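# Four arms place an axle into the empty green saddle

## Task

Put the axle into the green saddle that is currently empty, leaving every other object where it originally stood. It only counts if the axle stays there without a robot holding it, so release it and pull the arms away at the end.

## Robot and tools

Setup: four identical i2rt Big YAM arms named arm1, arm2, arm3 and arm4. Each has six revolute joints, a two-finger gripper and a wrist camera. A fixed room camera, cam_high, looks down on the scene. With joints 1 and 6 at zero and the hand level and pointing forward, the wrist camera rides on top of the hand and looks toward the fingertips. The hand reaches roughly 1.0 m from the joint 1 axis when fully extended.

Frame: one shared scene frame, origin on the floor, +z up. The hand point is midway between the fingertips; the hand's z axis runs along the fingers, and the fingers open and close along its y axis. Hand poses depend on each robot's foot pose, which is never printed.

execute_actions(actions, cameras): actions is a list holding exactly one action or nothing. An empty list only returns states and images. An action is an object keyed by arm name; under each arm is "joints", an object of absolute joint targets by name, not offsets. Any subset of joints and arms may be given. Names and ranges (radians unless noted): joint1_rad -2.879 to 2.879 (base yaw, positive counter-clockwise seen from above, 0 faces the foot's direction); joint2_rad 0 to 3.141 (shoulder, 0 points the upper arm back roughly level, increasing lifts it up then forward); joint3_rad 0 to 3.019 (elbow, 0 folded, increasing opens); joint4_rad -1.692 to 1.57 (hand pitch, positive tilts fingers up); joint5_rad -1.57 to 1.57 (hand yaw, positive to the arm's right); joint6_rad -2.094 to 2.094 (hand roll, positive clockwise viewed from behind); gripper_m 0 to 0.093 metres, the fingertip gap. Completion tolerances are ±0.045, 0.14, 0.09, 0.055, 0.03, 0.035 rad and ±0.003 m respectively. All motions in an action start at once but finish at different times, since joints move at different speeds; the hand may swing on a wide path. An action runs at most 15 s. An unknown key or an out-of-range value rejects the whole call and nothing moves. cameras is a list of camera names (arm1_cam_wrist through arm4_cam_wrist, cam_high, or "all"); omitted, null or ["all"] gives every camera, [] gives none. The "pictures" line lists the images' camera order.

wait(seconds): 0 to 10 s, commands nothing and returns the same state and images as an empty action.

zoom_image(camera, region): enlarges part of that camera's latest full image; region is [x0, y0, x1, y1] in pixels, origin top-left, at most 504 by 504.

finished_scene(scene): closes the given scene number once the last command has been held; irreversible. Its result says whether the goal was met and gives the next task. Answering with no tool call ends everything.

Result lines: joint_positions reports current joints. joint_status tells how each commanded motion ended. "off_target" means it stopped short and may still be pushing. After "contact_stop" or "time_out" the joint holds where it rests, except that a timed-out joint may keep a target (its old one, or one no more than 0.375, 0.375, 0.113, 0.225, 0.075, 0.3 rad away for joints 1 to 6) and continue pushing; on_its_own lists such joints, and "held at" there is the held target, not the position. Send the reported position to relieve the push. "joint command not followed", often with a "cause:" line, means a self- and inter-arm collision check blocked that arm's joint targets (the gripper target still runs); such joints show "not_followed" and may be retried on every later action until they pass or the path frees. Calls with no action never print that line. A joint not named in an action may still be driving toward an earlier target, unreported. A target very near the current position may produce no motion. A loaded joint held up tends to sag.

Caution: the arms do not stop on contact and can push very hard. A hard squeeze between two arms fails and ends the run; a hard hit may too. The collision check can be late and ignores fingers, gripper housings and wrist cameras. No state line reports arm-to-arm contact; contact via objects does not count. Arms do not wait for each other. Do not knock anything off the work area or onto the floor. Avoid drops, slips, slams and heavy pushing. A loose object may get a brief push from outside now and then. If a call reports a stop, the remaining execute_actions, wait and finished_scene calls in that reply are skipped.

Motor heat: holding loads or pushing heats motors, even while you think. At 85 °C a MOTOR HOT line appears; at 100 °C that arm's motors and gripper go limp until cooled, the arm falls, and an OVER-TEMPERATURE FAULT line is shown. Affected keys then read "limit_stop_at_motor_heat"; resend targets afterwards. Some heat carries into the next scene.

Less robot motion time is better.

Cameras: calibration gives K, distortion D, and T_world_to_cam (4x4, metres, scene frame to camera frame) per camera, in OpenCV conventions. Wrist cameras are fisheye 504x504; cam_high is pinhole with radial distortion, 504x504, at about [0.067, 0.179, 2.118]. Actual poses may deviate slightly; wrist camera poses come from reported joints and carry their errors. Results list cameras whose numbers changed.

Each tool is called after "Request:" as name(argument=value, ...) on one line, values as JSON.

## Session

Request:
execute_actions(actions=[])

Scene clock: 0.00 s.
arm1.joint_positions: joint1_rad=+0.880 joint2_rad=+0.599 joint3_rad=+1.417 joint4_rad=-1.211 joint5_rad=-0.025 joint6_rad=+0.064 gripper_m=+0.094
arm1.joint_status: not commanded
arm1.hand: x=-0.4594 y=+0.1993 z=+1.3528 quat_wxyz=(-0.531, -0.305, -0.773, +0.162) (m; scene frame)
arm2.joint_positions: joint1_rad=+0.842 joint2_rad=+0.459 joint3_rad=+1.431 joint4_rad=-1.348 joint5_rad=-0.128 joint6_rad=-0.158 gripper_m=+0.094
arm2.joint_status: not commanded
arm2.hand: x=-0.7688 y=-0.2615 z=+1.3888 quat_wxyz=(-0.195, +0.801, -0.201, -0.529) (m; scene frame)
arm3.joint_positions: joint1_rad=+0.637 joint2_rad=+0.615 joint3_rad=+1.330 joint4_rad=-1.398 joint5_rad=-0.298 joint6_rad=-0.460 gripper_m=+0.094
arm3.joint_status: not commanded
arm3.hand: x=+0.8000 y=+0.1901 z=+1.3337 quat_wxyz=(-0.412, -0.171, -0.877, +0.179) (m; scene frame)
arm4.joint_positions: joint1_rad=+0.769 joint2_rad=+0.450 joint3_rad=+1.461 joint4_rad=-1.252 joint5_rad=+0.036 joint6_rad=+0.104 gripper_m=+0.095
arm4.joint_status: not commanded
arm4.hand: x=+0.5460 y=-0.2403 z=+1.3924 quat_wxyz=(-0.218, +0.701, -0.349, -0.582) (m; scene frame)
pictures: arm1_cam_wrist, arm2_cam_wrist, arm3_cam_wrist, arm4_cam_wrist, cam_high
Images, in order (width x height): arm1_cam_wrist 504x504, arm2_cam_wrist 504x504, arm3_cam_wrist 504x504, arm4_cam_wrist 504x504, cam_high 504x504.

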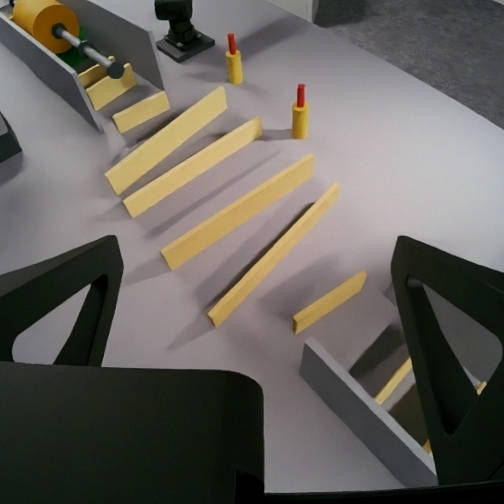

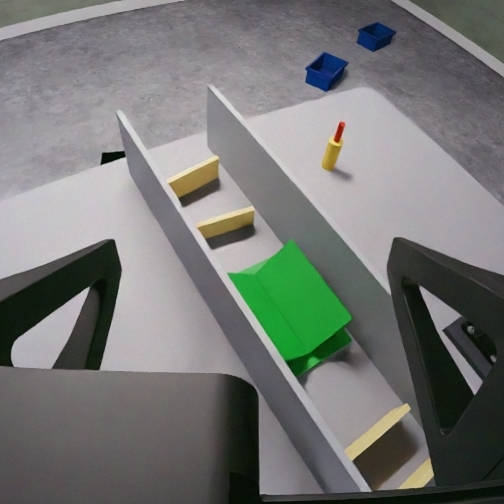

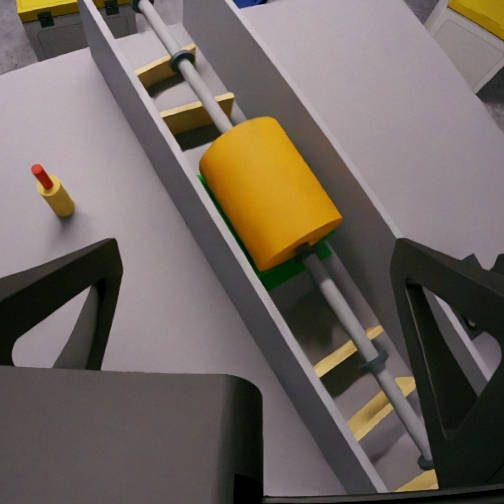

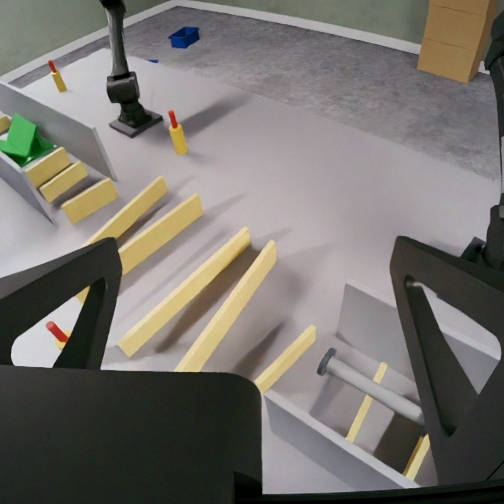

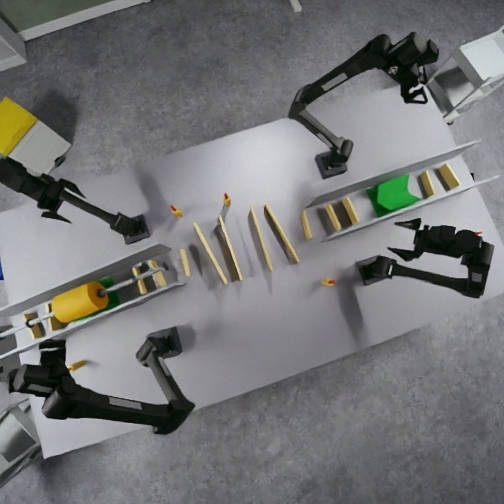

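Request:
execute_actions(actions=[{"arm1":{"joints":{"joint5_rad":0,"joint6_rad":0,"joint4_rad":-0.8}},"arm2":{"joints":{"joint5_rad":0,"joint6_rad":0}},"arm3":{"joints":{"joint5_rad":0,"joint6_rad":0}},"arm4":{"joints":{"joint5_rad":0,"joint6_rad":0,"joint1_rad":0.3}}}], cameras=[])

Request:
execute_actions(actions=[{"arm1":{"joints":{"joint4_rad":-1.6}},"arm2":{"joints":{"joint3_rad":1.0}},"arm3":{"joints":{"joint2_rad":1.1}},"arm4":{"joints":{"joint1_rad":0.8}}}], cameras=["cam_high","arm3_cam_wrist"])

Request:
zoom_image(camera="cam_high", region=[0,200,252,400])

Request:
zoom_image(camera="cam_high", region=[252,110,504,310])

Scene clock: 3.00 s.
arm1.joint_positions: joint1_rad=+0.880 joint2_rad=+0.599 joint3_rad=+1.417 joint4_rad=-0.824 joint5_rad=-0.003 joint6_rad=+0.015 gripper_m=+0.094
arm1.joint_status: all done
arm1.hand: x=-0.4477 y=+0.1839 z=+1.4456 quat_wxyz=(-0.665, -0.249, -0.664, +0.235) (m; scene frame)
arm2.joint_positions: joint1_rad=+0.842 joint2_rad=+0.459 joint3_rad=+1.431 joint4_rad=-1.348 joint5_rad=-0.004 joint6_rad=-0.010 gripper_m=+0.094
arm2.joint_status: all done
arm2.hand: x=-0.7555 y=-0.2449 z=+1.3882 quat_wxyz=(-0.203, +0.773, -0.293, -0.524) (m; scene frame)
arm3.joint_positions: joint1_rad=+0.637 joint2_rad=+0.615 joint3_rad=+1.330 joint4_rad=-1.398 joint5_rad=-0.004 joint6_rad=-0.013 gripper_m=+0.094
arm3.joint_status: all done
arm3.hand: x=+0.7619 y=+0.1577 z=+1.3284 quat_wxyz=(-0.383, -0.422, -0.797, +0.201) (m; scene frame)
arm4.joint_positions: joint1_rad=+0.306 joint2_rad=+0.450 joint3_rad=+1.461 joint4_rad=-1.252 joint5_rad=+0.003 joint6_rad=+0.011 gripper_m=+0.095
arm4.joint_status: all done
arm4.hand: x=+0.6014 y=-0.2080 z=+1.3918 quat_wxyz=(-0.357, +0.632, -0.465, -0.507) (m; scene frame)
pictures: none
No camera images: the call's "cameras" was empty. Leave "cameras" out to get every camera's image.

Scene clock: 4.43 s.
arm1.joint_positions: joint1_rad=+0.880 joint2_rad=+0.599 joint3_rad=+1.417 joint4_rad=-1.586 joint5_rad=-0.003 joint6_rad=+0.015 gripper_m=+0.094
arm1.joint_status: all done
arm1.hand: x=-0.5000 y=+0.2290 z=+1.2762 quat_wxyz=(-0.369, -0.323, -0.862, +0.128) (m; scene frame)
arm2.joint_positions: joint1_rad=+0.842 joint2_rad=+0.462 joint3_rad=+0.998 joint4_rad=-1.348 joint5_rad=-0.004 joint6_rad=-0.010 gripper_m=+0.094
arm2.joint_status: all done
arm2.hand: x=-0.7959 y=-0.2084 z=+1.1805 quat_wxyz=(-0.133, +0.869, -0.330, -0.345) (m; scene frame)
arm3.joint_positions: joint1_rad=+0.637 joint2_rad=+1.115 joint3_rad=+1.330 joint4_rad=-1.398 joint5_rad=-0.004 joint6_rad=-0.013 gripper_m=+0.094
arm3.joint_status: all done
arm3.hand: x=+0.8472 y=+0.0316 z=+1.1842 quat_wxyz=(-0.175, -0.459, -0.867, +0.088) (m; scene frame)
arm4.joint_positions: joint1_rad=+0.794 joint2_rad=+0.450 joint3_rad=+1.461 joint4_rad=-1.252 joint5_rad=+0.003 joint6_rad=+0.010 gripper_m=+0.095
arm4.joint_status: all done
arm4.hand: x=+0.5392 y=-0.2470 z=+1.3925 quat_wxyz=(-0.226, +0.725, -0.297, -0.579) (m; scene frame)
pictures: arm3_cam_wrist, cam_high
camera_calibration (this result's frames):
arm3_cam_wrist: T_world_to_cam=[[-0.817143, -0.57619, -0.0168022, 0.729831], [-0.563802, 0.792828, 0.231409, 0.184878], [-0.120014, 0.198568, -0.972711, 1.376], [0, 0, 0, 1]] pos_world=[0.865751, 0.000714087, 1.30794]
Images, in order (width x height): arm3_cam_wrist 504x504, cam_high 504x504.

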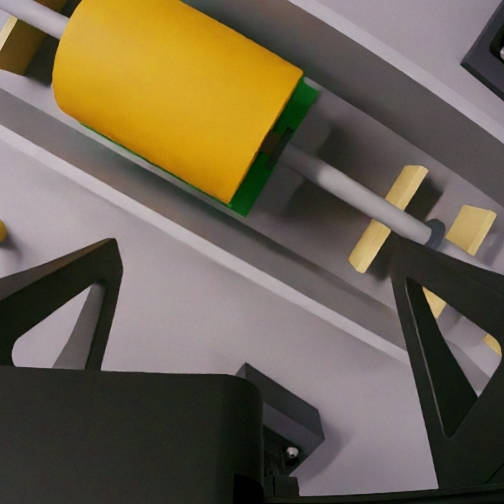

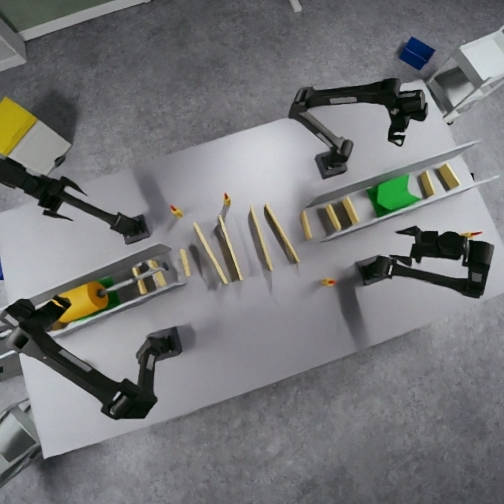

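Region (0, 200, 252, 400) of cam_high's 504x504 image, scaled by 2.000, with more detail than that image has; it fills the top 400 rows of this view, and the rest is white.

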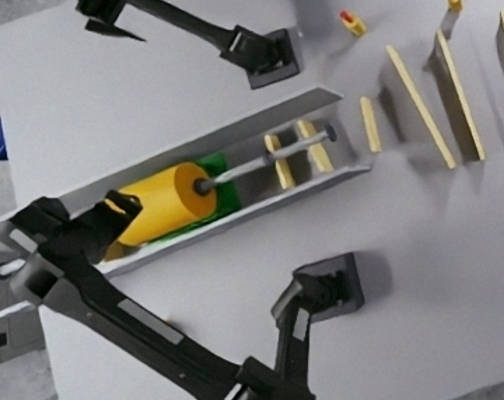

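Region (252, 110, 504, 310) of cam_high's 504x504 image, scaled by 2.000, with more detail than that image has; it fills the top 400 rows of this view, and the rest is white.

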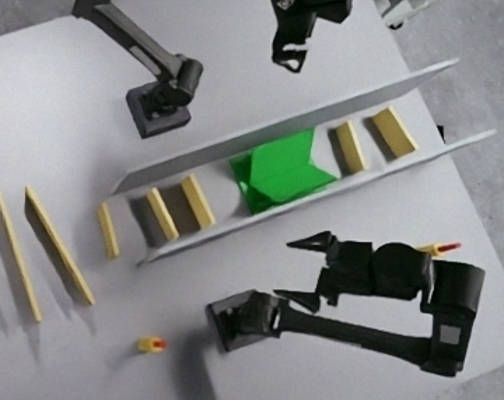

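Request:
execute_actions(actions=[{"arm3":{"joints":{"joint1_rad":0.979,"joint2_rad":1.8,"joint3_rad":1.829,"joint4_rad":-1.46,"joint6_rad":-0.634}},"arm4":{"joints":{"joint1_rad":-0.346,"joint6_rad":-1.908,"joint4_rad":-1.484,"joint3_rad":1.125}}}], cameras=[])

Request:
execute_actions(actions=[{"arm3":{"joints":{"joint2_rad":1.94}},"arm4":{"joints":{"joint2_rad":1.212}}}], cameras=["cam_high","arm3_cam_wrist","arm4_cam_wrist"])

Scene clock: 10.57 s.
arm1.joint_positions: joint1_rad=+0.880 joint2_rad=+0.599 joint3_rad=+1.417 joint4_rad=-1.586 joint5_rad=-0.003 joint6_rad=+0.015 gripper_m=+0.094
arm1.joint_status: not commanded
arm1.hand: x=-0.5000 y=+0.2290 z=+1.2762 quat_wxyz=(-0.369, -0.323, -0.862, +0.128) (m; scene frame)
arm2.joint_positions: joint1_rad=+0.842 joint2_rad=+0.462 joint3_rad=+0.998 joint4_rad=-1.348 joint5_rad=-0.004 joint6_rad=-0.010 gripper_m=+0.094
arm2.joint_status: not commanded
arm2.hand: x=-0.7959 y=-0.2084 z=+1.1805 quat_wxyz=(-0.133, +0.869, -0.330, -0.345) (m; scene frame)
arm3.joint_positions: joint1_rad=+0.989 joint2_rad=+1.824 joint3_rad=+1.769 joint4_rad=-1.453 joint5_rad=-0.002 joint6_rad=-0.621 gripper_m=+0.094
arm3.joint_status: all done
arm3.hand: x=+1.1043 y=+0.0070 z=+1.0468 quat_wxyz=(-0.032, -0.006, -0.999, +0.018) (m; scene frame)
arm4.joint_positions: joint1_rad=-0.340 joint2_rad=+0.454 joint3_rad=+1.122 joint4_rad=-1.474 joint5_rad=+0.001 joint6_rad=-1.896 gripper_m=+0.095
arm4.joint_status: all done
arm4.hand: x=+0.7040 y=-0.1797 z=+1.1862 quat_wxyz=(-0.355, +0.928, -0.002, +0.113) (m; scene frame)
pictures: none
No camera images: the call's "cameras" was empty. Leave "cameras" out to get every camera's image.

Scene clock: 11.97 s.
arm1.joint_positions: joint1_rad=+0.880 joint2_rad=+0.599 joint3_rad=+1.417 joint4_rad=-1.586 joint5_rad=-0.003 joint6_rad=+0.015 gripper_m=+0.094
arm1.joint_status: not commanded
arm1.hand: x=-0.5000 y=+0.2290 z=+1.2762 quat_wxyz=(-0.369, -0.323, -0.862, +0.128) (m; scene frame)
arm2.joint_positions: joint1_rad=+0.842 joint2_rad=+0.462 joint3_rad=+0.998 joint4_rad=-1.348 joint5_rad=-0.004 joint6_rad=-0.010 gripper_m=+0.094
arm2.joint_status: not commanded
arm2.hand: x=-0.7959 y=-0.2084 z=+1.1805 quat_wxyz=(-0.133, +0.869, -0.330, -0.345) (m; scene frame)
arm3.joint_positions: joint1_rad=+0.989 joint2_rad=+1.941 joint3_rad=+1.782 joint4_rad=-1.453 joint5_rad=-0.002 joint6_rad=-0.621 gripper_m=+0.094
arm3.joint_status: all done
arm3.hand: x=+1.1129 y=+0.0012 z=+0.9856 quat_wxyz=(+0.010, -0.006, -1.000, -0.013) (m; scene frame)
arm4.joint_positions: joint1_rad=-0.340 joint2_rad=+1.215 joint3_rad=+1.122 joint4_rad=-1.474 joint5_rad=+0.001 joint6_rad=-1.898 gripper_m=+0.095
arm4.joint_status: all done
arm4.hand: x=+0.7501 y=-0.0336 z=+0.9972 quat_wxyz=(-0.004, +1.000, +0.002, -0.006) (m; scene frame)
pictures: arm3_cam_wrist, arm4_cam_wrist, cam_high
camera_calibration (this result's frames):
arm3_cam_wrist: T_world_to_cam=[[-0.00177388, -0.999246, -0.038787, 0.0408895], [-0.796834, -0.0220226, 0.603797, 0.298062], [-0.604196, 0.0319779, -0.796194, 1.58586], [0, 0, 0, 1]] pos_world=[1.19575, -0.00328976, 1.08427]
arm4_cam_wrist: T_world_to_cam=[[-0.0049465, 0.999928, 0.0109183, 0.0268866], [0.810285, -0.00239056, 0.586032, -1.18707], [0.586016, 0.0117457, -0.810215, 0.493602], [0, 0, 0, 1]] pos_world=[0.672739, -0.0355202, 1.09529]
Images, in order (width x height): arm3_cam_wrist 504x504, arm4_cam_wrist 504x504, cam_high 504x504.

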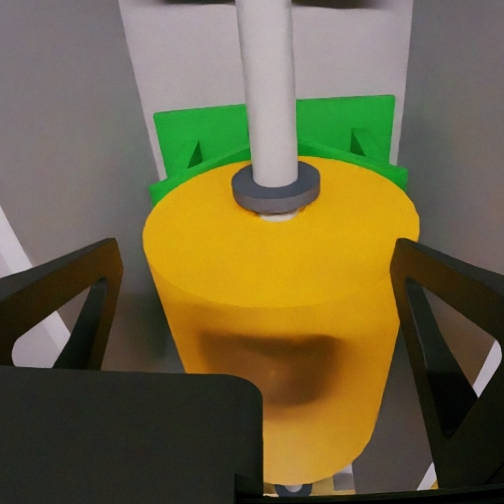

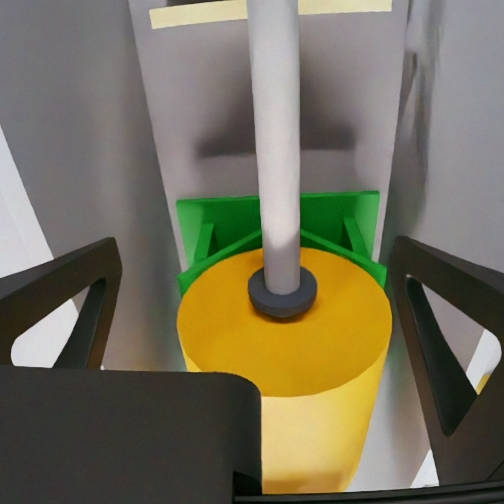

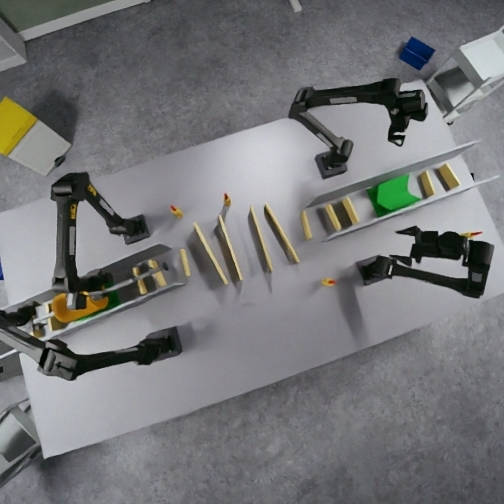

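Request:
execute_actions(actions=[{"arm3":{"joints":{"joint1_rad":1.016,"joint2_rad":2.05,"joint3_rad":1.86,"joint4_rad":-1.338,"joint6_rad":-0.599}},"arm4":{"joints":{"joint1_rad":-0.405,"joint2_rad":1.308,"joint6_rad":-1.98,"joint4_rad":-1.286,"joint3_rad":1.023}}}], cameras=["arm3_cam_wrist","arm4_cam_wrist"])

Scene clock: 14.00 s.
arm1.joint_positions: joint1_rad=+0.880 joint2_rad=+0.599 joint3_rad=+1.417 joint4_rad=-1.586 joint5_rad=-0.003 joint6_rad=+0.015 gripper_m=+0.094
arm1.joint_status: not commanded
arm1.hand: x=-0.5000 y=+0.2290 z=+1.2762 quat_wxyz=(-0.369, -0.323, -0.862, +0.128) (m; scene frame)
arm2.joint_positions: joint1_rad=+0.842 joint2_rad=+0.462 joint3_rad=+0.998 joint4_rad=-1.348 joint5_rad=-0.004 joint6_rad=-0.010 gripper_m=+0.094
arm2.joint_status: not commanded
arm2.hand: x=-0.7959 y=-0.2084 z=+1.1805 quat_wxyz=(-0.133, +0.869, -0.330, -0.345) (m; scene frame)
arm3.joint_positions: joint1_rad=+1.010 joint2_rad=+2.044 joint3_rad=+1.813 joint4_rad=-1.351 joint5_rad=-0.002 joint6_rad=-0.612 gripper_m=+0.094
arm3.joint_status: all done
arm3.hand: x=+1.1492 y=-0.0085 z=+0.9368 quat_wxyz=(-0.002, +0.000, -1.000, -0.004) (m; scene frame)
arm4.joint_positions: joint1_rad=-0.404 joint2_rad=+1.319 joint3_rad=+1.018 joint4_rad=-1.299 joint5_rad=+0.001 joint6_rad=-1.969 gripper_m=+0.095
arm4.joint_status: all done
arm4.hand: x=+0.7753 y=-0.0259 z=+0.9239 quat_wxyz=(+0.012, +1.000, +0.006, -0.012) (m; scene frame)
pictures: arm3_cam_wrist, arm4_cam_wrist
camera_calibration (this result's frames):
arm3_cam_wrist: T_world_to_cam=[[0.010944, -0.999724, -0.020775, -0.00214588], [-0.811032, -0.0210273, 0.584624, 0.390527], [-0.5849, 0.010451, -0.811038, 1.56086], [0, 0, 0, 1]] pos_world=[1.2297, -0.0102461, 1.03756]
arm4_cam_wrist: T_world_to_cam=[[-0.0127272, 0.999725, -0.0197182, 0.0544423], [0.817403, 0.0217601, 0.575656, -1.15978], [0.575926, -0.00879124, -0.817454, 0.433323], [0, 0, 0, 1]] pos_world=[0.699135, -0.025381, 1.02293]
Images, in order (width x height): arm3_cam_wrist 504x504, arm4_cam_wrist 504x504.

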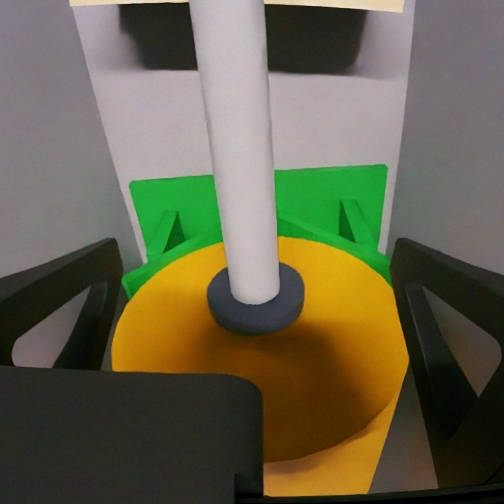

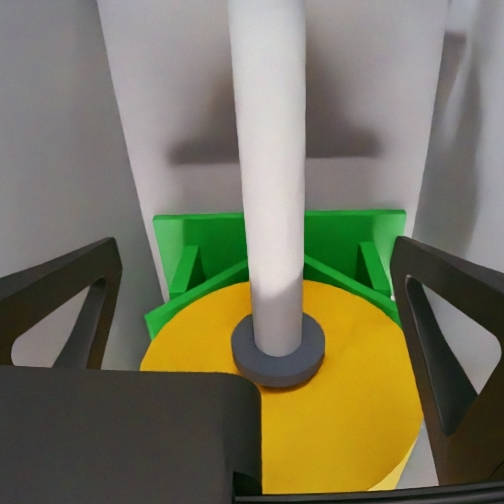

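Request:
execute_actions(actions=[{"arm3":{"joints":{"joint1_rad":1.02,"joint2_rad":2.124,"joint3_rad":1.76,"joint4_rad":-1.172,"joint6_rad":-0.595}},"arm4":{"joints":{"joint1_rad":-0.448,"joint2_rad":1.408,"joint6_rad":-2.03,"joint4_rad":-1.058,"joint3_rad":0.92}}}], cameras=["arm3_cam_wrist","arm4_cam_wrist"])

Scene clock: 15.73 s.
arm1.joint_positions: joint1_rad=+0.880 joint2_rad=+0.599 joint3_rad=+1.417 joint4_rad=-1.586 joint5_rad=-0.003 joint6_rad=+0.015 gripper_m=+0.094
arm1.joint_status: not commanded
arm1.hand: x=-0.5000 y=+0.2290 z=+1.2762 quat_wxyz=(-0.369, -0.323, -0.862, +0.128) (m; scene frame)
arm2.joint_positions: joint1_rad=+0.842 joint2_rad=+0.462 joint3_rad=+0.998 joint4_rad=-1.348 joint5_rad=-0.004 joint6_rad=-0.010 gripper_m=+0.094
arm2.joint_status: not commanded
arm2.hand: x=-0.7959 y=-0.2084 z=+1.1805 quat_wxyz=(-0.133, +0.869, -0.330, -0.345) (m; scene frame)
arm3.joint_positions: joint1_rad=+1.010 joint2_rad=+2.116 joint3_rad=+1.764 joint4_rad=-1.185 joint5_rad=-0.002 joint6_rad=-0.608 gripper_m=+0.094
arm3.joint_status: all done
arm3.hand: x=+1.1657 y=-0.0196 z=+0.8752 quat_wxyz=(-0.020, -0.002, -1.000, +0.009) (m; scene frame)
arm4.joint_positions: joint1_rad=-0.445 joint2_rad=+1.417 joint3_rad=+0.915 joint4_rad=-1.071 joint5_rad=+0.001 joint6_rad=-2.019 gripper_m=+0.095
arm4.joint_status: all done
arm4.hand: x=+0.7934 y=-0.0183 z=+0.8539 quat_wxyz=(-0.001, +1.000, +0.010, -0.007) (m; scene frame)
pictures: arm3_cam_wrist, arm4_cam_wrist
camera_calibration (this result's frames):
arm3_cam_wrist: T_world_to_cam=[[0.0067335, -0.999964, 0.00509511, -0.0324162], [-0.831916, -0.00277455, 0.554894, 0.490411], [-0.55486, -0.00797509, -0.831905, 1.50356], [0, 0, 0, 1]] pos_world=[1.24246, -0.0190634, 0.978855]
arm4_cam_wrist: T_world_to_cam=[[-0.0218045, 0.99975, 0.0050127, 0.0318447], [0.811516, 0.0147702, 0.584144, -1.13716], [0.583923, 0.0168048, -0.811635, 0.354936], [0, 0, 0, 1]] pos_world=[0.71626, -0.0210053, 0.952181]
Images, in order (width x height): arm3_cam_wrist 504x504, arm4_cam_wrist 504x504.

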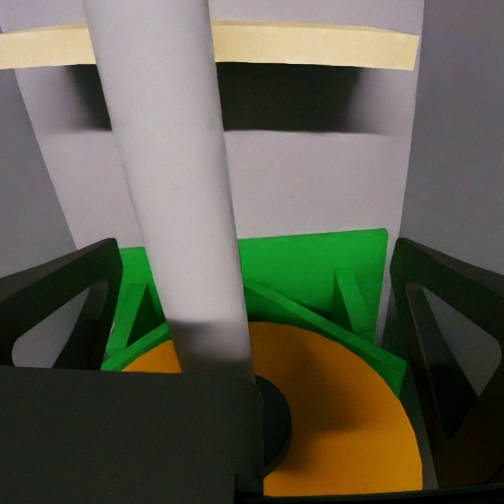

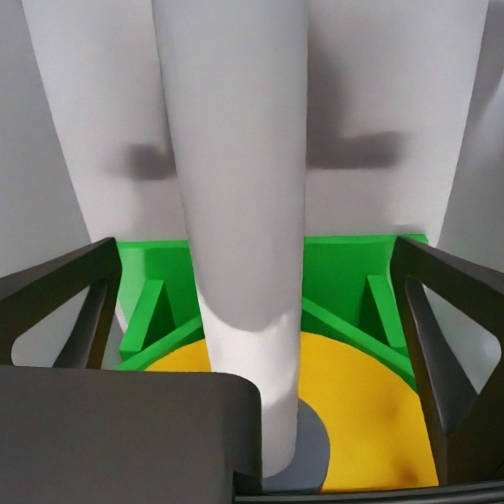

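Request:
execute_actions(actions=[{"arm3":{"joints":{"joint1_rad":1.04,"joint2_rad":2.11,"joint3_rad":1.72,"joint6_rad":-0.575}}}], cameras=["arm3_cam_wrist"])

Scene clock: 16.70 s.
arm1.joint_positions: joint1_rad=+0.880 joint2_rad=+0.599 joint3_rad=+1.417 joint4_rad=-1.586 joint5_rad=-0.003 joint6_rad=+0.015 gripper_m=+0.094
arm1.joint_status: not commanded
arm1.hand: x=-0.5000 y=+0.2290 z=+1.2762 quat_wxyz=(-0.369, -0.323, -0.862, +0.128) (m; scene frame)
arm2.joint_positions: joint1_rad=+0.842 joint2_rad=+0.462 joint3_rad=+0.998 joint4_rad=-1.348 joint5_rad=-0.004 joint6_rad=-0.010 gripper_m=+0.094
arm2.joint_status: not commanded
arm2.hand: x=-0.7959 y=-0.2084 z=+1.1805 quat_wxyz=(-0.133, +0.869, -0.330, -0.345) (m; scene frame)
arm3.joint_positions: joint1_rad=+1.036 joint2_rad=+2.116 joint3_rad=+1.727 joint4_rad=-1.183 joint5_rad=-0.002 joint6_rad=-0.588 gripper_m=+0.094
arm3.joint_status: all done
arm3.hand: x=+1.1637 y=+0.0013 z=+0.8619 quat_wxyz=(-0.006, +0.001, -1.000, -0.001) (m; scene frame)
arm4.joint_positions: joint1_rad=-0.445 joint2_rad=+1.417 joint3_rad=+0.915 joint4_rad=-1.071 joint5_rad=+0.001 joint6_rad=-2.019 gripper_m=+0.095
arm4.joint_status: not commanded
arm4.hand: x=+0.7934 y=-0.0183 z=+0.8539 quat_wxyz=(-0.001, +1.000, +0.010, -0.007) (m; scene frame)
pictures: arm3_cam_wrist
camera_calibration (this result's frames):
arm3_cam_wrist: T_world_to_cam=[[0.0125469, -0.999809, -0.0149653, -0.000887007], [-0.815696, -0.0188906, 0.578172, 0.457228], [-0.578345, 0.00495287, -0.815778, 1.50489], [0, 0, 0, 1]] pos_world=[1.24332, 0.000296938, 0.963288]
Images, in order (width x height): arm3_cam_wrist 504x504.

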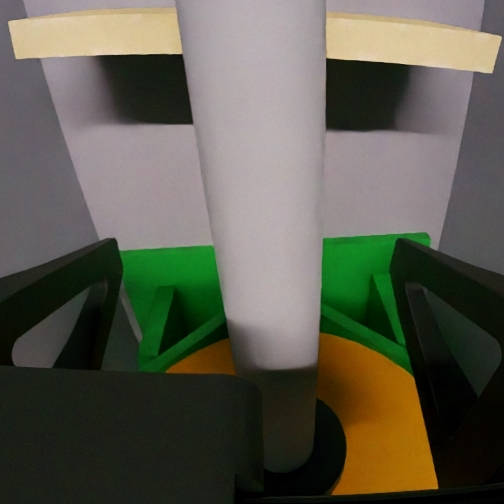

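Request:
execute_actions(actions=[{"arm3":{"joints":{"gripper_m":0.0}},"arm4":{"joints":{"gripper_m":0.0}}}], cameras=[])

Request:
execute_actions(actions=[{"arm3":{"joints":{"joint2_rad":2.04,"joint3_rad":1.84,"joint4_rad":-1.32}},"arm4":{"joints":{"joint2_rad":1.345,"joint3_rad":1.05,"joint4_rad":-1.25}}}], cameras=["arm3_cam_wrist","arm4_cam_wrist"])

Scene clock: 17.90 s.
arm1.joint_positions: joint1_rad=+0.880 joint2_rad=+0.599 joint3_rad=+1.417 joint4_rad=-1.586 joint5_rad=-0.003 joint6_rad=+0.015 gripper_m=+0.094
arm1.joint_status: not commanded
arm1.hand: x=-0.5000 y=+0.2290 z=+1.2762 quat_wxyz=(-0.369, -0.323, -0.862, +0.128) (m; scene frame)
arm2.joint_positions: joint1_rad=+0.842 joint2_rad=+0.462 joint3_rad=+0.998 joint4_rad=-1.348 joint5_rad=-0.004 joint6_rad=-0.010 gripper_m=+0.094
arm2.joint_status: not commanded
arm2.hand: x=-0.7959 y=-0.2084 z=+1.1805 quat_wxyz=(-0.133, +0.869, -0.330, -0.345) (m; scene frame)
arm3.joint_positions: joint1_rad=+1.031 joint2_rad=+2.116 joint3_rad=+1.727 joint4_rad=-1.170 joint5_rad=+0.011 joint6_rad=-0.637 gripper_m=+0.023
arm3.joint_status: gripper_m off_target (ended at +0.023, target +0.000)
arm3.hand: x=+1.1634 y=-0.0048 z=+0.8619 quat_wxyz=(-0.008, +0.022, -1.000, +0.008) (m; scene frame)
arm4.joint_positions: joint1_rad=-0.444 joint2_rad=+1.417 joint3_rad=+0.915 joint4_rad=-1.071 joint5_rad=+0.000 joint6_rad=-2.049 gripper_m=+0.022
arm4.joint_status: gripper_m off_target (ended at +0.022, target +0.000)
arm4.hand: x=+0.7928 y=-0.0180 z=+0.8540 quat_wxyz=(-0.001, +1.000, +0.026, -0.007) (m; scene frame)
pictures: none
No camera images: the call's "cameras" was empty. Leave "cameras" out to get every camera's image.

Scene clock: 18.80 s.
arm1.joint_positions: joint1_rad=+0.880 joint2_rad=+0.599 joint3_rad=+1.417 joint4_rad=-1.586 joint5_rad=-0.003 joint6_rad=+0.015 gripper_m=+0.094
arm1.joint_status: not commanded
arm1.hand: x=-0.5000 y=+0.2290 z=+1.2762 quat_wxyz=(-0.369, -0.323, -0.862, +0.128) (m; scene frame)
arm2.joint_positions: joint1_rad=+0.842 joint2_rad=+0.462 joint3_rad=+0.998 joint4_rad=-1.348 joint5_rad=-0.004 joint6_rad=-0.010 gripper_m=+0.094
arm2.joint_status: not commanded
arm2.hand: x=-0.7959 y=-0.2084 z=+1.1805 quat_wxyz=(-0.133, +0.869, -0.330, -0.345) (m; scene frame)
arm3.joint_positions: joint1_rad=+1.034 joint2_rad=+2.105 joint3_rad=+1.773 joint4_rad=-1.292 joint5_rad=+0.014 joint6_rad=-0.656 gripper_m=+0.023
arm3.joint_status: all done
arm3.hand: x=+1.1544 y=+0.0030 z=+0.8855 quat_wxyz=(+0.020, +0.034, -0.999, -0.010) (m; scene frame)
arm4.joint_positions: joint1_rad=-0.433 joint2_rad=+1.383 joint3_rad=+0.987 joint4_rad=-1.213 joint5_rad=-0.016 joint6_rad=-2.058 gripper_m=+0.022
arm4.joint_status: all done
arm4.hand: x=+0.7856 y=-0.0195 z=+0.8911 quat_wxyz=(+0.012, +0.999, +0.035, -0.022) (m; scene frame)
pictures: arm3_cam_wrist, arm4_cam_wrist
camera_calibration (this result's frames):
arm3_cam_wrist: T_world_to_cam=[[0.0781906, -0.996359, -0.0339824, -0.0577598], [-0.781679, -0.0824283, 0.61821, 0.361514], [-0.618761, -0.0217749, -0.785278, 1.53852], [0, 0, 0, 1]] pos_world=[1.23908, 0.0057505, 0.982709]
arm4_cam_wrist: T_world_to_cam=[[-0.0723981, 0.997218, -0.017737, 0.0926453], [0.826666, 0.0699467, 0.558328, -1.14031], [0.558015, 0.0257594, -0.829431, 0.426057], [0, 0, 0, 1]] pos_world=[0.711614, -0.0236018, 0.991693]
Images, in order (width x height): arm3_cam_wrist 504x504, arm4_cam_wrist 504x504.

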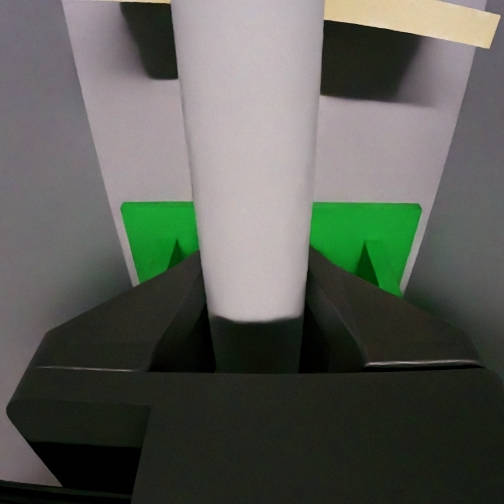

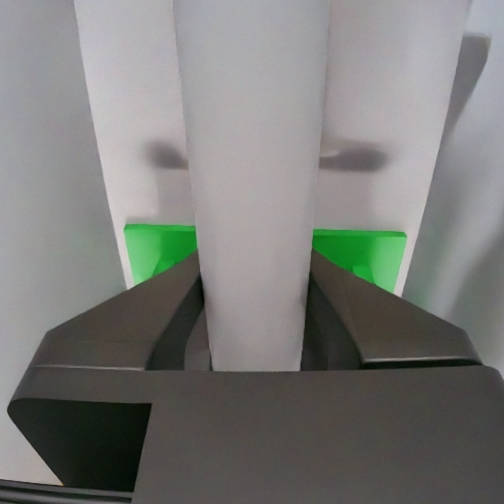

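Request:
execute_actions(actions=[{"arm3":{"joints":{"joint2_rad":1.966,"joint3_rad":1.955,"joint4_rad":-1.445,"joint6_rad":-0.635}},"arm4":{"joints":{"joint1_rad":-0.43,"joint2_rad":1.263,"joint3_rad":1.174,"joint4_rad":-1.405,"joint6_rad":-2.045}}}], cameras=["arm3_cam_wrist","cam_high"])

Scene clock: 21.13 s.
arm1.joint_positions: joint1_rad=+0.880 joint2_rad=+0.599 joint3_rad=+1.417 joint4_rad=-1.586 joint5_rad=-0.003 joint6_rad=+0.015 gripper_m=+0.094
arm1.joint_status: not commanded
arm1.hand: x=-0.5000 y=+0.2290 z=+1.2762 quat_wxyz=(-0.369, -0.323, -0.862, +0.128) (m; scene frame)
arm2.joint_positions: joint1_rad=+0.842 joint2_rad=+0.462 joint3_rad=+0.998 joint4_rad=-1.348 joint5_rad=-0.004 joint6_rad=-0.010 gripper_m=+0.094
arm2.joint_status: not commanded
arm2.hand: x=-0.7959 y=-0.2084 z=+1.1805 quat_wxyz=(-0.133, +0.869, -0.330, -0.345) (m; scene frame)
arm3.joint_positions: joint1_rad=+1.034 joint2_rad=+2.015 joint3_rad=+1.876 joint4_rad=-1.433 joint5_rad=+0.001 joint6_rad=-0.674 gripper_m=+0.022
arm3.joint_status: joint6_rad time_out (moved -0.018 of +0.021); the others done
arm3.on_its_own: joint6_rad reads -0.674 and still pushes toward -0.635 since a time_out
arm3.hand: x=+1.1567 y=+0.0033 z=+0.9778 quat_wxyz=(-0.005, +0.043, -0.999, +0.000) (m; scene frame)
arm4.joint_positions: joint1_rad=-0.427 joint2_rad=+1.290 joint3_rad=+1.111 joint4_rad=-1.386 joint5_rad=+0.008 joint6_rad=-2.061 gripper_m=+0.022
arm4.joint_status: all done
arm4.hand: x=+0.7877 y=-0.0218 z=+0.9681 quat_wxyz=(-0.003, +0.999, +0.040, -0.002) (m; scene frame)
pictures: arm3_cam_wrist, cam_high
camera_calibration (this result's frames):
arm3_cam_wrist: T_world_to_cam=[[0.0962596, -0.995283, -0.0120965, -0.0967282], [-0.810016, -0.0853925, 0.580157, 0.376245], [-0.578453, -0.0460473, -0.814415, 1.59434], [0, 0, 0, 1]] pos_world=[1.23633, 0.00927169, 1.079]
Images, in order (width x height): arm3_cam_wrist 504x504, cam_high 504x504.

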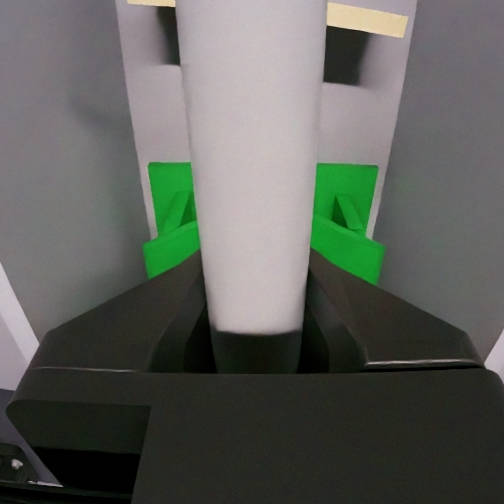

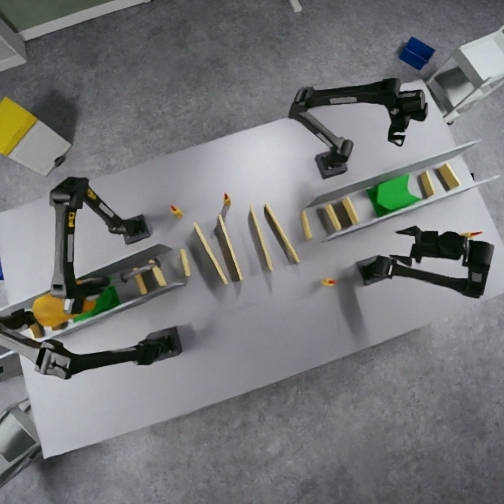

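Request:
execute_actions(actions=[{"arm3":{"joints":{"joint1_rad":0.89,"joint2_rad":1.748,"joint3_rad":1.598,"joint4_rad":-1.31,"joint6_rad":-0.75}},"arm4":{"joints":{"joint1_rad":-0.085,"joint2_rad":1.212,"joint3_rad":1.13,"joint4_rad":-1.41,"joint6_rad":-1.67}}}], cameras=["arm3_cam_wrist","arm4_cam_wrist"])

Scene clock: 22.93 s.
arm1.joint_positions: joint1_rad=+0.880 joint2_rad=+0.599 joint3_rad=+1.417 joint4_rad=-1.586 joint5_rad=-0.003 joint6_rad=+0.015 gripper_m=+0.094
arm1.joint_status: not commanded
arm1.hand: x=-0.5000 y=+0.2290 z=+1.2762 quat_wxyz=(-0.369, -0.323, -0.862, +0.128) (m; scene frame)
arm2.joint_positions: joint1_rad=+0.842 joint2_rad=+0.462 joint3_rad=+0.998 joint4_rad=-1.348 joint5_rad=-0.004 joint6_rad=-0.010 gripper_m=+0.094
arm2.joint_status: not commanded
arm2.hand: x=-0.7959 y=-0.2084 z=+1.1805 quat_wxyz=(-0.133, +0.869, -0.330, -0.345) (m; scene frame)
arm3.joint_positions: joint1_rad=+0.883 joint2_rad=+1.801 joint3_rad=+1.578 joint4_rad=-1.338 joint5_rad=-0.004 joint6_rad=-0.738 gripper_m=+0.022
arm3.joint_status: all done
arm3.hand: x=+1.0442 y=-0.0201 z=+0.9856 quat_wxyz=(-0.011, -0.001, -1.000, +0.002) (m; scene frame)
arm4.joint_positions: joint1_rad=-0.097 joint2_rad=+1.238 joint3_rad=+1.099 joint4_rad=-1.420 joint5_rad=-0.002 joint6_rad=-1.639 gripper_m=+0.022
arm4.joint_status: all done
arm4.hand: x=+0.6704 y=-0.0085 z=+0.9822 quat_wxyz=(-0.008, +1.000, -0.006, -0.008) (m; scene frame)
pictures: arm3_cam_wrist, arm4_cam_wrist
camera_calibration (this result's frames):
arm3_cam_wrist: T_world_to_cam=[[0.00954998, -0.999917, -0.00862573, -0.0220639], [-0.821527, -0.0127635, 0.570027, 0.302086], [-0.57009, 0.00164252, -0.821581, 1.53381], [0, 0, 0, 1]] pos_world=[1.12279, -0.0207257, 1.08776]
arm4_cam_wrist: T_world_to_cam=[[0.0100605, 0.999761, 0.0194068, -0.0168426], [0.812362, -0.0194882, 0.582827, -1.11202], [0.583066, 0.00990179, -0.812364, 0.531968], [0, 0, 0, 1]] pos_world=[0.593359, -0.0101001, 1.08059]
Images, in order (width x height): arm3_cam_wrist 504x504, arm4_cam_wrist 504x504.

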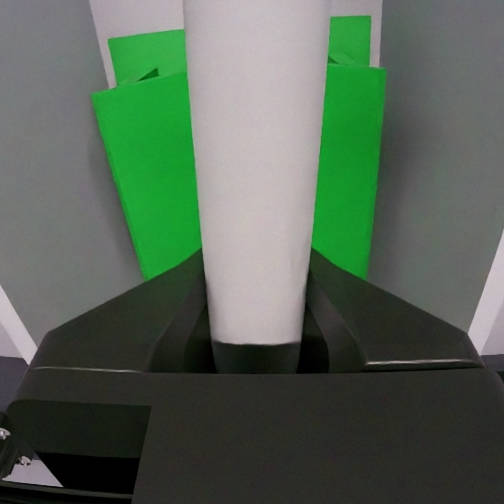

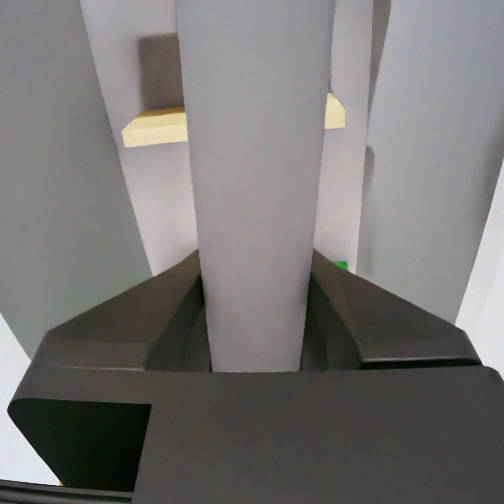

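Request:
execute_actions(actions=[{"arm3":{"joints":{"joint1_rad":0.725,"joint2_rad":1.535,"joint3_rad":1.295,"joint4_rad":-1.24,"joint6_rad":-0.905}},"arm4":{"joints":{"joint1_rad":0.268,"joint2_rad":1.245,"joint3_rad":1.14,"joint4_rad":-1.40,"joint6_rad":-1.31}}}], cameras=[])

Request:
execute_actions(actions=[{"arm3":{"joints":{"joint1_rad":0.48,"joint2_rad":1.38,"joint3_rad":1.115,"joint4_rad":-1.23,"joint6_rad":-1.145}},"arm4":{"joints":{"joint1_rad":0.562,"joint2_rad":1.365,"joint3_rad":1.272,"joint4_rad":-1.39,"joint6_rad":-1.015}},"arm2":{"joints":{"joint1_rad":-0.96,"joint3_rad":1.3,"joint6_rad":0.61}}}], cameras=["arm3_cam_wrist","arm4_cam_wrist","cam_high"])

Scene clock: 24.57 s.
arm1.joint_positions: joint1_rad=+0.880 joint2_rad=+0.599 joint3_rad=+1.417 joint4_rad=-1.586 joint5_rad=-0.003 joint6_rad=+0.015 gripper_m=+0.094
arm1.joint_status: not commanded
arm1.hand: x=-0.5000 y=+0.2290 z=+1.2762 quat_wxyz=(-0.369, -0.323, -0.862, +0.128) (m; scene frame)
arm2.joint_positions: joint1_rad=+0.842 joint2_rad=+0.462 joint3_rad=+0.998 joint4_rad=-1.348 joint5_rad=-0.004 joint6_rad=-0.010 gripper_m=+0.094
arm2.joint_status: not commanded
arm2.hand: x=-0.7959 y=-0.2084 z=+1.1805 quat_wxyz=(-0.133, +0.869, -0.330, -0.345) (m; scene frame)
arm3.joint_positions: joint1_rad=+0.714 joint2_rad=+1.584 joint3_rad=+1.280 joint4_rad=-1.255 joint5_rad=-0.002 joint6_rad=-0.931 gripper_m=+0.022
arm3.joint_status: all done
arm3.hand: x=+0.9224 y=-0.0144 z=+0.9791 quat_wxyz=(-0.011, +0.011, -1.000, +0.004) (m; scene frame)
arm4.joint_positions: joint1_rad=+0.262 joint2_rad=+1.267 joint3_rad=+1.099 joint4_rad=-1.408 joint5_rad=-0.004 joint6_rad=-1.306 gripper_m=+0.022
arm4.joint_status: all done
arm4.hand: x=+0.5466 y=-0.0158 z=+0.9745 quat_wxyz=(+0.001, +1.000, +0.007, -0.008) (m; scene frame)
pictures: none
No camera images: the call's "cameras" was empty. Leave "cameras" out to get every camera's image.

Scene clock: 26.47 s.
arm1.joint_positions: joint1_rad=+0.880 joint2_rad=+0.599 joint3_rad=+1.417 joint4_rad=-1.586 joint5_rad=-0.003 joint6_rad=+0.015 gripper_m=+0.094
arm1.joint_status: not commanded
arm1.hand: x=-0.5000 y=+0.2290 z=+1.2762 quat_wxyz=(-0.369, -0.323, -0.862, +0.128) (m; scene frame)
arm2.joint_positions: joint1_rad=-0.948 joint2_rad=+0.454 joint3_rad=+1.277 joint4_rad=-1.348 joint5_rad=-0.002 joint6_rad=+0.600 gripper_m=+0.094
arm2.joint_status: all done
arm2.hand: x=-0.4896 y=-0.2439 z=+1.3179 quat_wxyz=(-0.409, +0.007, -0.867, -0.285) (m; scene frame)
arm3.joint_positions: joint1_rad=+0.470 joint2_rad=+1.423 joint3_rad=+1.104 joint4_rad=-1.229 joint5_rad=-0.007 joint6_rad=-1.180 gripper_m=+0.022
arm3.joint_status: all done
arm3.hand: x=+0.8021 y=-0.0163 z=+0.9787 quat_wxyz=(-0.014, +0.014, -1.000, +0.009) (m; scene frame)
arm4.joint_positions: joint1_rad=+0.565 joint2_rad=+1.396 joint3_rad=+1.201 joint4_rad=-1.388 joint5_rad=-0.005 joint6_rad=-1.006 gripper_m=+0.022
arm4.joint_status: all done
arm4.hand: x=+0.4254 y=-0.0215 z=+0.9691 quat_wxyz=(+0.005, +1.000, +0.009, -0.006) (m; scene frame)
pictures: arm3_cam_wrist, arm4_cam_wrist, cam_high
camera_calibration (this result's frames):
arm3_cam_wrist: T_world_to_cam=[[0.0383913, -0.99925, 0.0050342, -0.0525239], [-0.824045, -0.0288095, 0.565791, 0.113097], [-0.565221, -0.0258699, -0.824534, 1.38863], [0, 0, 0, 1]] pos_world=[0.880097, -0.0133025, 1.08125]
arm4_cam_wrist: T_world_to_cam=[[-0.018857, 0.999809, -0.00518598, 0.0350637], [0.810069, 0.0183182, 0.586049, -0.90697], [0.586032, 0.00685016, -0.810259, 0.660902], [0, 0, 0, 1]] pos_world=[0.34806, -0.0229702, 1.06721]
Images, in order (width x height): arm3_cam_wrist 504x504, arm4_cam_wrist 504x504, cam_high 504x504.

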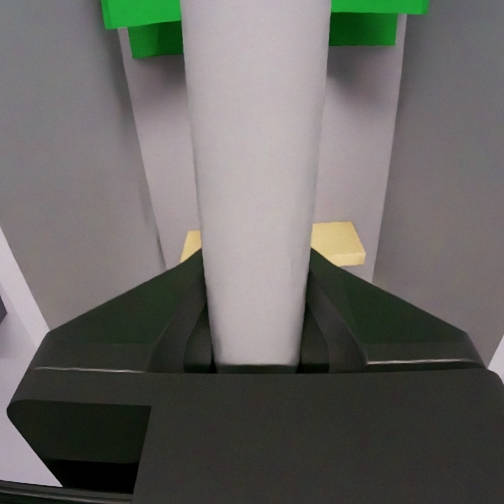

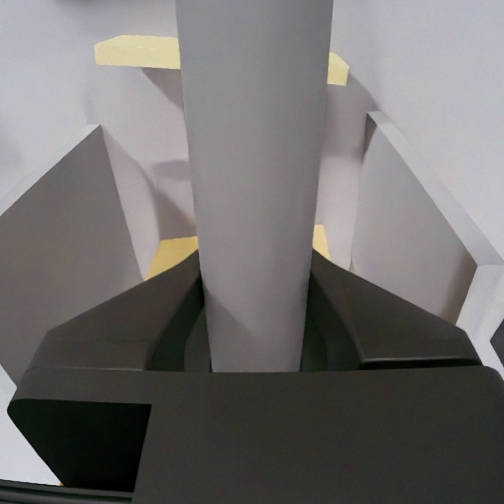

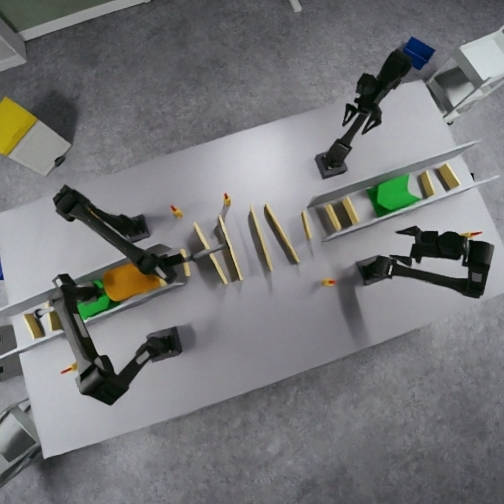

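Request:
execute_actions(actions=[{"arm3":{"joints":{"joint1_rad":0.185,"joint2_rad":1.29,"joint3_rad":1.02,"joint4_rad":-1.24,"joint6_rad":-1.45}},"arm4":{"joints":{"joint1_rad":0.772,"joint2_rad":1.55,"joint3_rad":1.49,"joint4_rad":-1.41,"joint6_rad":-0.80}}}], cameras=[])

Request:
execute_actions(actions=[{"arm3":{"joints":{"joint1_rad":-0.147,"joint2_rad":1.31,"joint3_rad":1.06,"joint4_rad":-1.245,"joint6_rad":-1.775}},"arm4":{"joints":{"joint1_rad":0.922,"joint2_rad":1.775,"joint3_rad":1.8,"joint4_rad":-1.485,"joint6_rad":-0.645}}}], cameras=["arm2_cam_wrist","arm4_cam_wrist","cam_high"])

Scene clock: 27.80 s.
arm1.joint_positions: joint1_rad=+0.880 joint2_rad=+0.599 joint3_rad=+1.417 joint4_rad=-1.586 joint5_rad=-0.003 joint6_rad=+0.015 gripper_m=+0.094
arm1.joint_status: not commanded
arm1.hand: x=-0.5000 y=+0.2290 z=+1.2762 quat_wxyz=(-0.369, -0.323, -0.862, +0.128) (m; scene frame)
arm2.joint_positions: joint1_rad=-0.948 joint2_rad=+0.454 joint3_rad=+1.277 joint4_rad=-1.348 joint5_rad=-0.002 joint6_rad=+0.600 gripper_m=+0.094
arm2.joint_status: not commanded
arm2.hand: x=-0.4896 y=-0.2439 z=+1.3179 quat_wxyz=(-0.409, +0.007, -0.867, -0.285) (m; scene frame)
arm3.joint_positions: joint1_rad=+0.178 joint2_rad=+1.328 joint3_rad=+1.011 joint4_rad=-1.234 joint5_rad=-0.005 joint6_rad=-1.478 gripper_m=+0.022
arm3.joint_status: all done
arm3.hand: x=+0.6848 y=-0.0117 z=+0.9777 quat_wxyz=(-0.010, +0.017, -1.000, +0.010) (m; scene frame)
arm4.joint_positions: joint1_rad=+0.775 joint2_rad=+1.583 joint3_rad=+1.413 joint4_rad=-1.405 joint5_rad=-0.008 joint6_rad=-0.803 gripper_m=+0.022
arm4.joint_status: all done
arm4.hand: x=+0.3078 y=-0.0212 z=+0.9731 quat_wxyz=(+0.003, +1.000, +0.012, -0.009) (m; scene frame)
pictures: none
No camera images: the call's "cameras" was empty. Leave "cameras" out to get every camera's image.

Scene clock: 28.80 s.
arm1.joint_positions: joint1_rad=+0.880 joint2_rad=+0.599 joint3_rad=+1.417 joint4_rad=-1.586 joint5_rad=-0.003 joint6_rad=+0.015 gripper_m=+0.094
arm1.joint_status: not commanded
arm1.hand: x=-0.5000 y=+0.2290 z=+1.2762 quat_wxyz=(-0.369, -0.323, -0.862, +0.128) (m; scene frame)
arm2.joint_positions: joint1_rad=-0.948 joint2_rad=+0.454 joint3_rad=+1.277 joint4_rad=-1.348 joint5_rad=-0.002 joint6_rad=+0.600 gripper_m=+0.094
arm2.joint_status: not commanded
arm2.hand: x=-0.4896 y=-0.2439 z=+1.3179 quat_wxyz=(-0.409, +0.007, -0.867, -0.285) (m; scene frame)
arm3.joint_positions: joint1_rad=-0.141 joint2_rad=+1.335 joint3_rad=+1.011 joint4_rad=-1.237 joint5_rad=+0.000 joint6_rad=-1.797 gripper_m=+0.022
arm3.joint_status: all done
arm3.hand: x=+0.5682 y=-0.0072 z=+0.9739 quat_wxyz=(-0.005, +0.017, -1.000, +0.005) (m; scene frame)
arm4.joint_positions: joint1_rad=+0.922 joint2_rad=+1.818 joint3_rad=+1.720 joint4_rad=-1.477 joint5_rad=+0.000 joint6_rad=-0.658 gripper_m=+0.022
arm4.joint_status: all done
arm4.hand: x=+0.1916 y=-0.0198 z=+0.9751 quat_wxyz=(-0.001, +1.000, +0.013, -0.006) (m; scene frame)
pictures: arm2_cam_wrist, arm4_cam_wrist, cam_high
camera_calibration (this result's frames):
arm2_cam_wrist: T_world_to_cam=[[0.244668, -0.833758, -0.49496, 0.569863], [-0.955685, -0.121173, -0.268297, -0.140979], [0.163719, 0.538669, -0.826457, 1.42152], [0, 0, 0, 1]] pos_world=[-0.506888, -0.307686, 1.41906]
arm4_cam_wrist: T_world_to_cam=[[-0.0271397, 0.999615, 0.00574802, 0.0198949], [0.809822, 0.0186149, 0.58638, -0.721398], [0.586047, 0.020569, -0.810016, 0.802783], [0, 0, 0, 1]] pos_world=[0.114275, -0.0229709, 1.07317]
Images, in order (width x height): arm2_cam_wrist 504x504, arm4_cam_wrist 504x504, cam_high 504x504.

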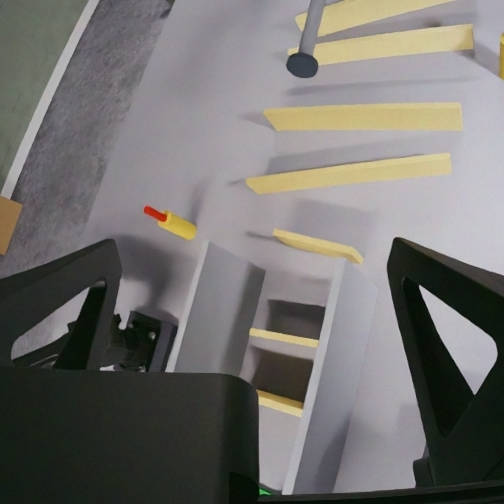

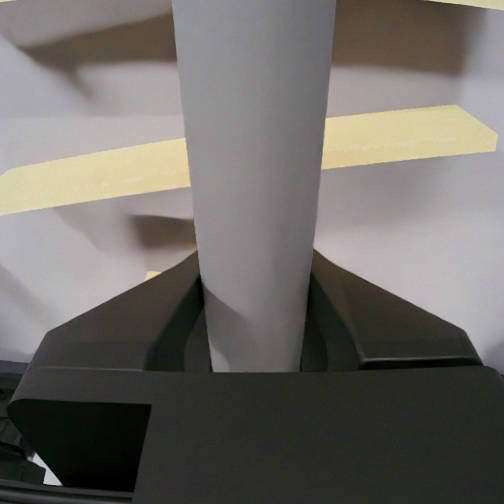

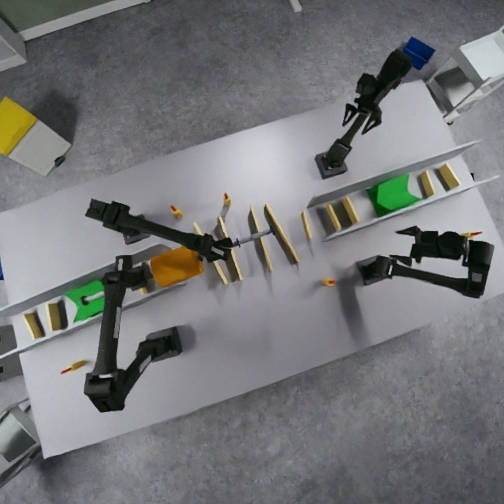

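Request:
execute_actions(actions=[{"arm3":{"joints":{"joint1_rad":-0.298,"joint2_rad":1.345,"joint3_rad":1.10,"joint4_rad":-1.245,"joint6_rad":-1.935}},"arm4":{"joints":{"joint1_rad":0.989,"joint2_rad":1.898,"joint3_rad":2.0,"joint4_rad":-1.552,"joint6_rad":-0.59}},"arm2":{"joints":{"joint1_rad":-1.0,"joint2_rad":1.86,"joint3_rad":2.01,"joint4_rad":-1.665,"joint6_rad":0.57}}}], cameras=["arm2_cam_wrist","cam_high"])

Scene clock: 31.27 s.
arm1.joint_positions: joint1_rad=+0.880 joint2_rad=+0.599 joint3_rad=+1.417 joint4_rad=-1.586 joint5_rad=-0.003 joint6_rad=+0.015 gripper_m=+0.094
arm1.joint_status: not commanded
arm1.hand: x=-0.5000 y=+0.2290 z=+1.2762 quat_wxyz=(-0.369, -0.323, -0.862, +0.128) (m; scene frame)
arm2.joint_positions: joint1_rad=-0.987 joint2_rad=+1.870 joint3_rad=+1.983 joint4_rad=-1.654 joint5_rad=-0.002 joint6_rad=+0.579 gripper_m=+0.094
arm2.joint_status: all done
arm2.hand: x=-0.1488 y=-0.0318 z=+1.0728 quat_wxyz=(-0.011, -0.002, -1.000, -0.008) (m; scene frame)
arm3.joint_positions: joint1_rad=-0.295 joint2_rad=+1.359 joint3_rad=+1.027 joint4_rad=-1.237 joint5_rad=+0.005 joint6_rad=-1.971 gripper_m=+0.022
arm3.joint_status: joint6_rad off_target (ended at -1.971, target -1.935); the others done
arm3.hand: x=+0.5114 y=+0.0024 z=+0.9704 quat_wxyz=(-0.004, +0.027, -1.000, +0.000) (m; scene frame)
arm4.joint_positions: joint1_rad=+0.977 joint2_rad=+1.944 joint3_rad=+1.911 joint4_rad=-1.534 joint5_rad=-0.002 joint6_rad=-0.623 gripper_m=+0.022
arm4.joint_status: all done
arm4.hand: x=+0.1352 y=-0.0201 z=+0.9779 quat_wxyz=(-0.002, +1.000, +0.023, -0.009) (m; scene frame)
pictures: arm2_cam_wrist, cam_high
camera_calibration (this result's frames):
arm2_cam_wrist: T_world_to_cam=[[-0.00998946, -0.999728, -0.0210671, -0.00953735], [-0.813296, -0.00413429, 0.581835, -0.742445], [-0.581764, 0.022946, -0.813034, 0.907155], [0, 0, 0, 1]] pos_world=[-0.0761726, -0.0334198, 1.16933]
Images, in order (width x height): arm2_cam_wrist 504x504, cam_high 504x504.

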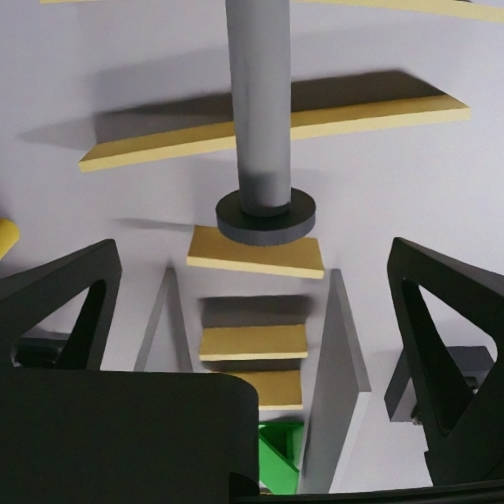

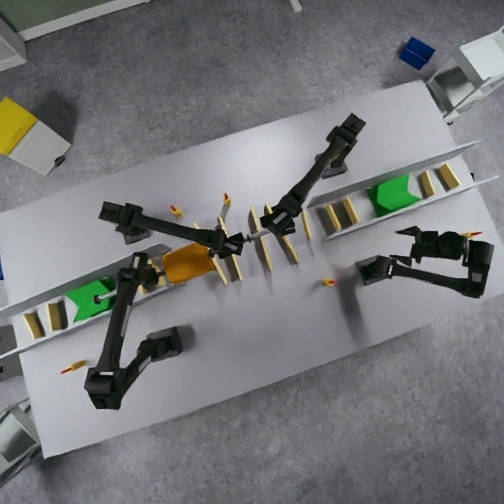

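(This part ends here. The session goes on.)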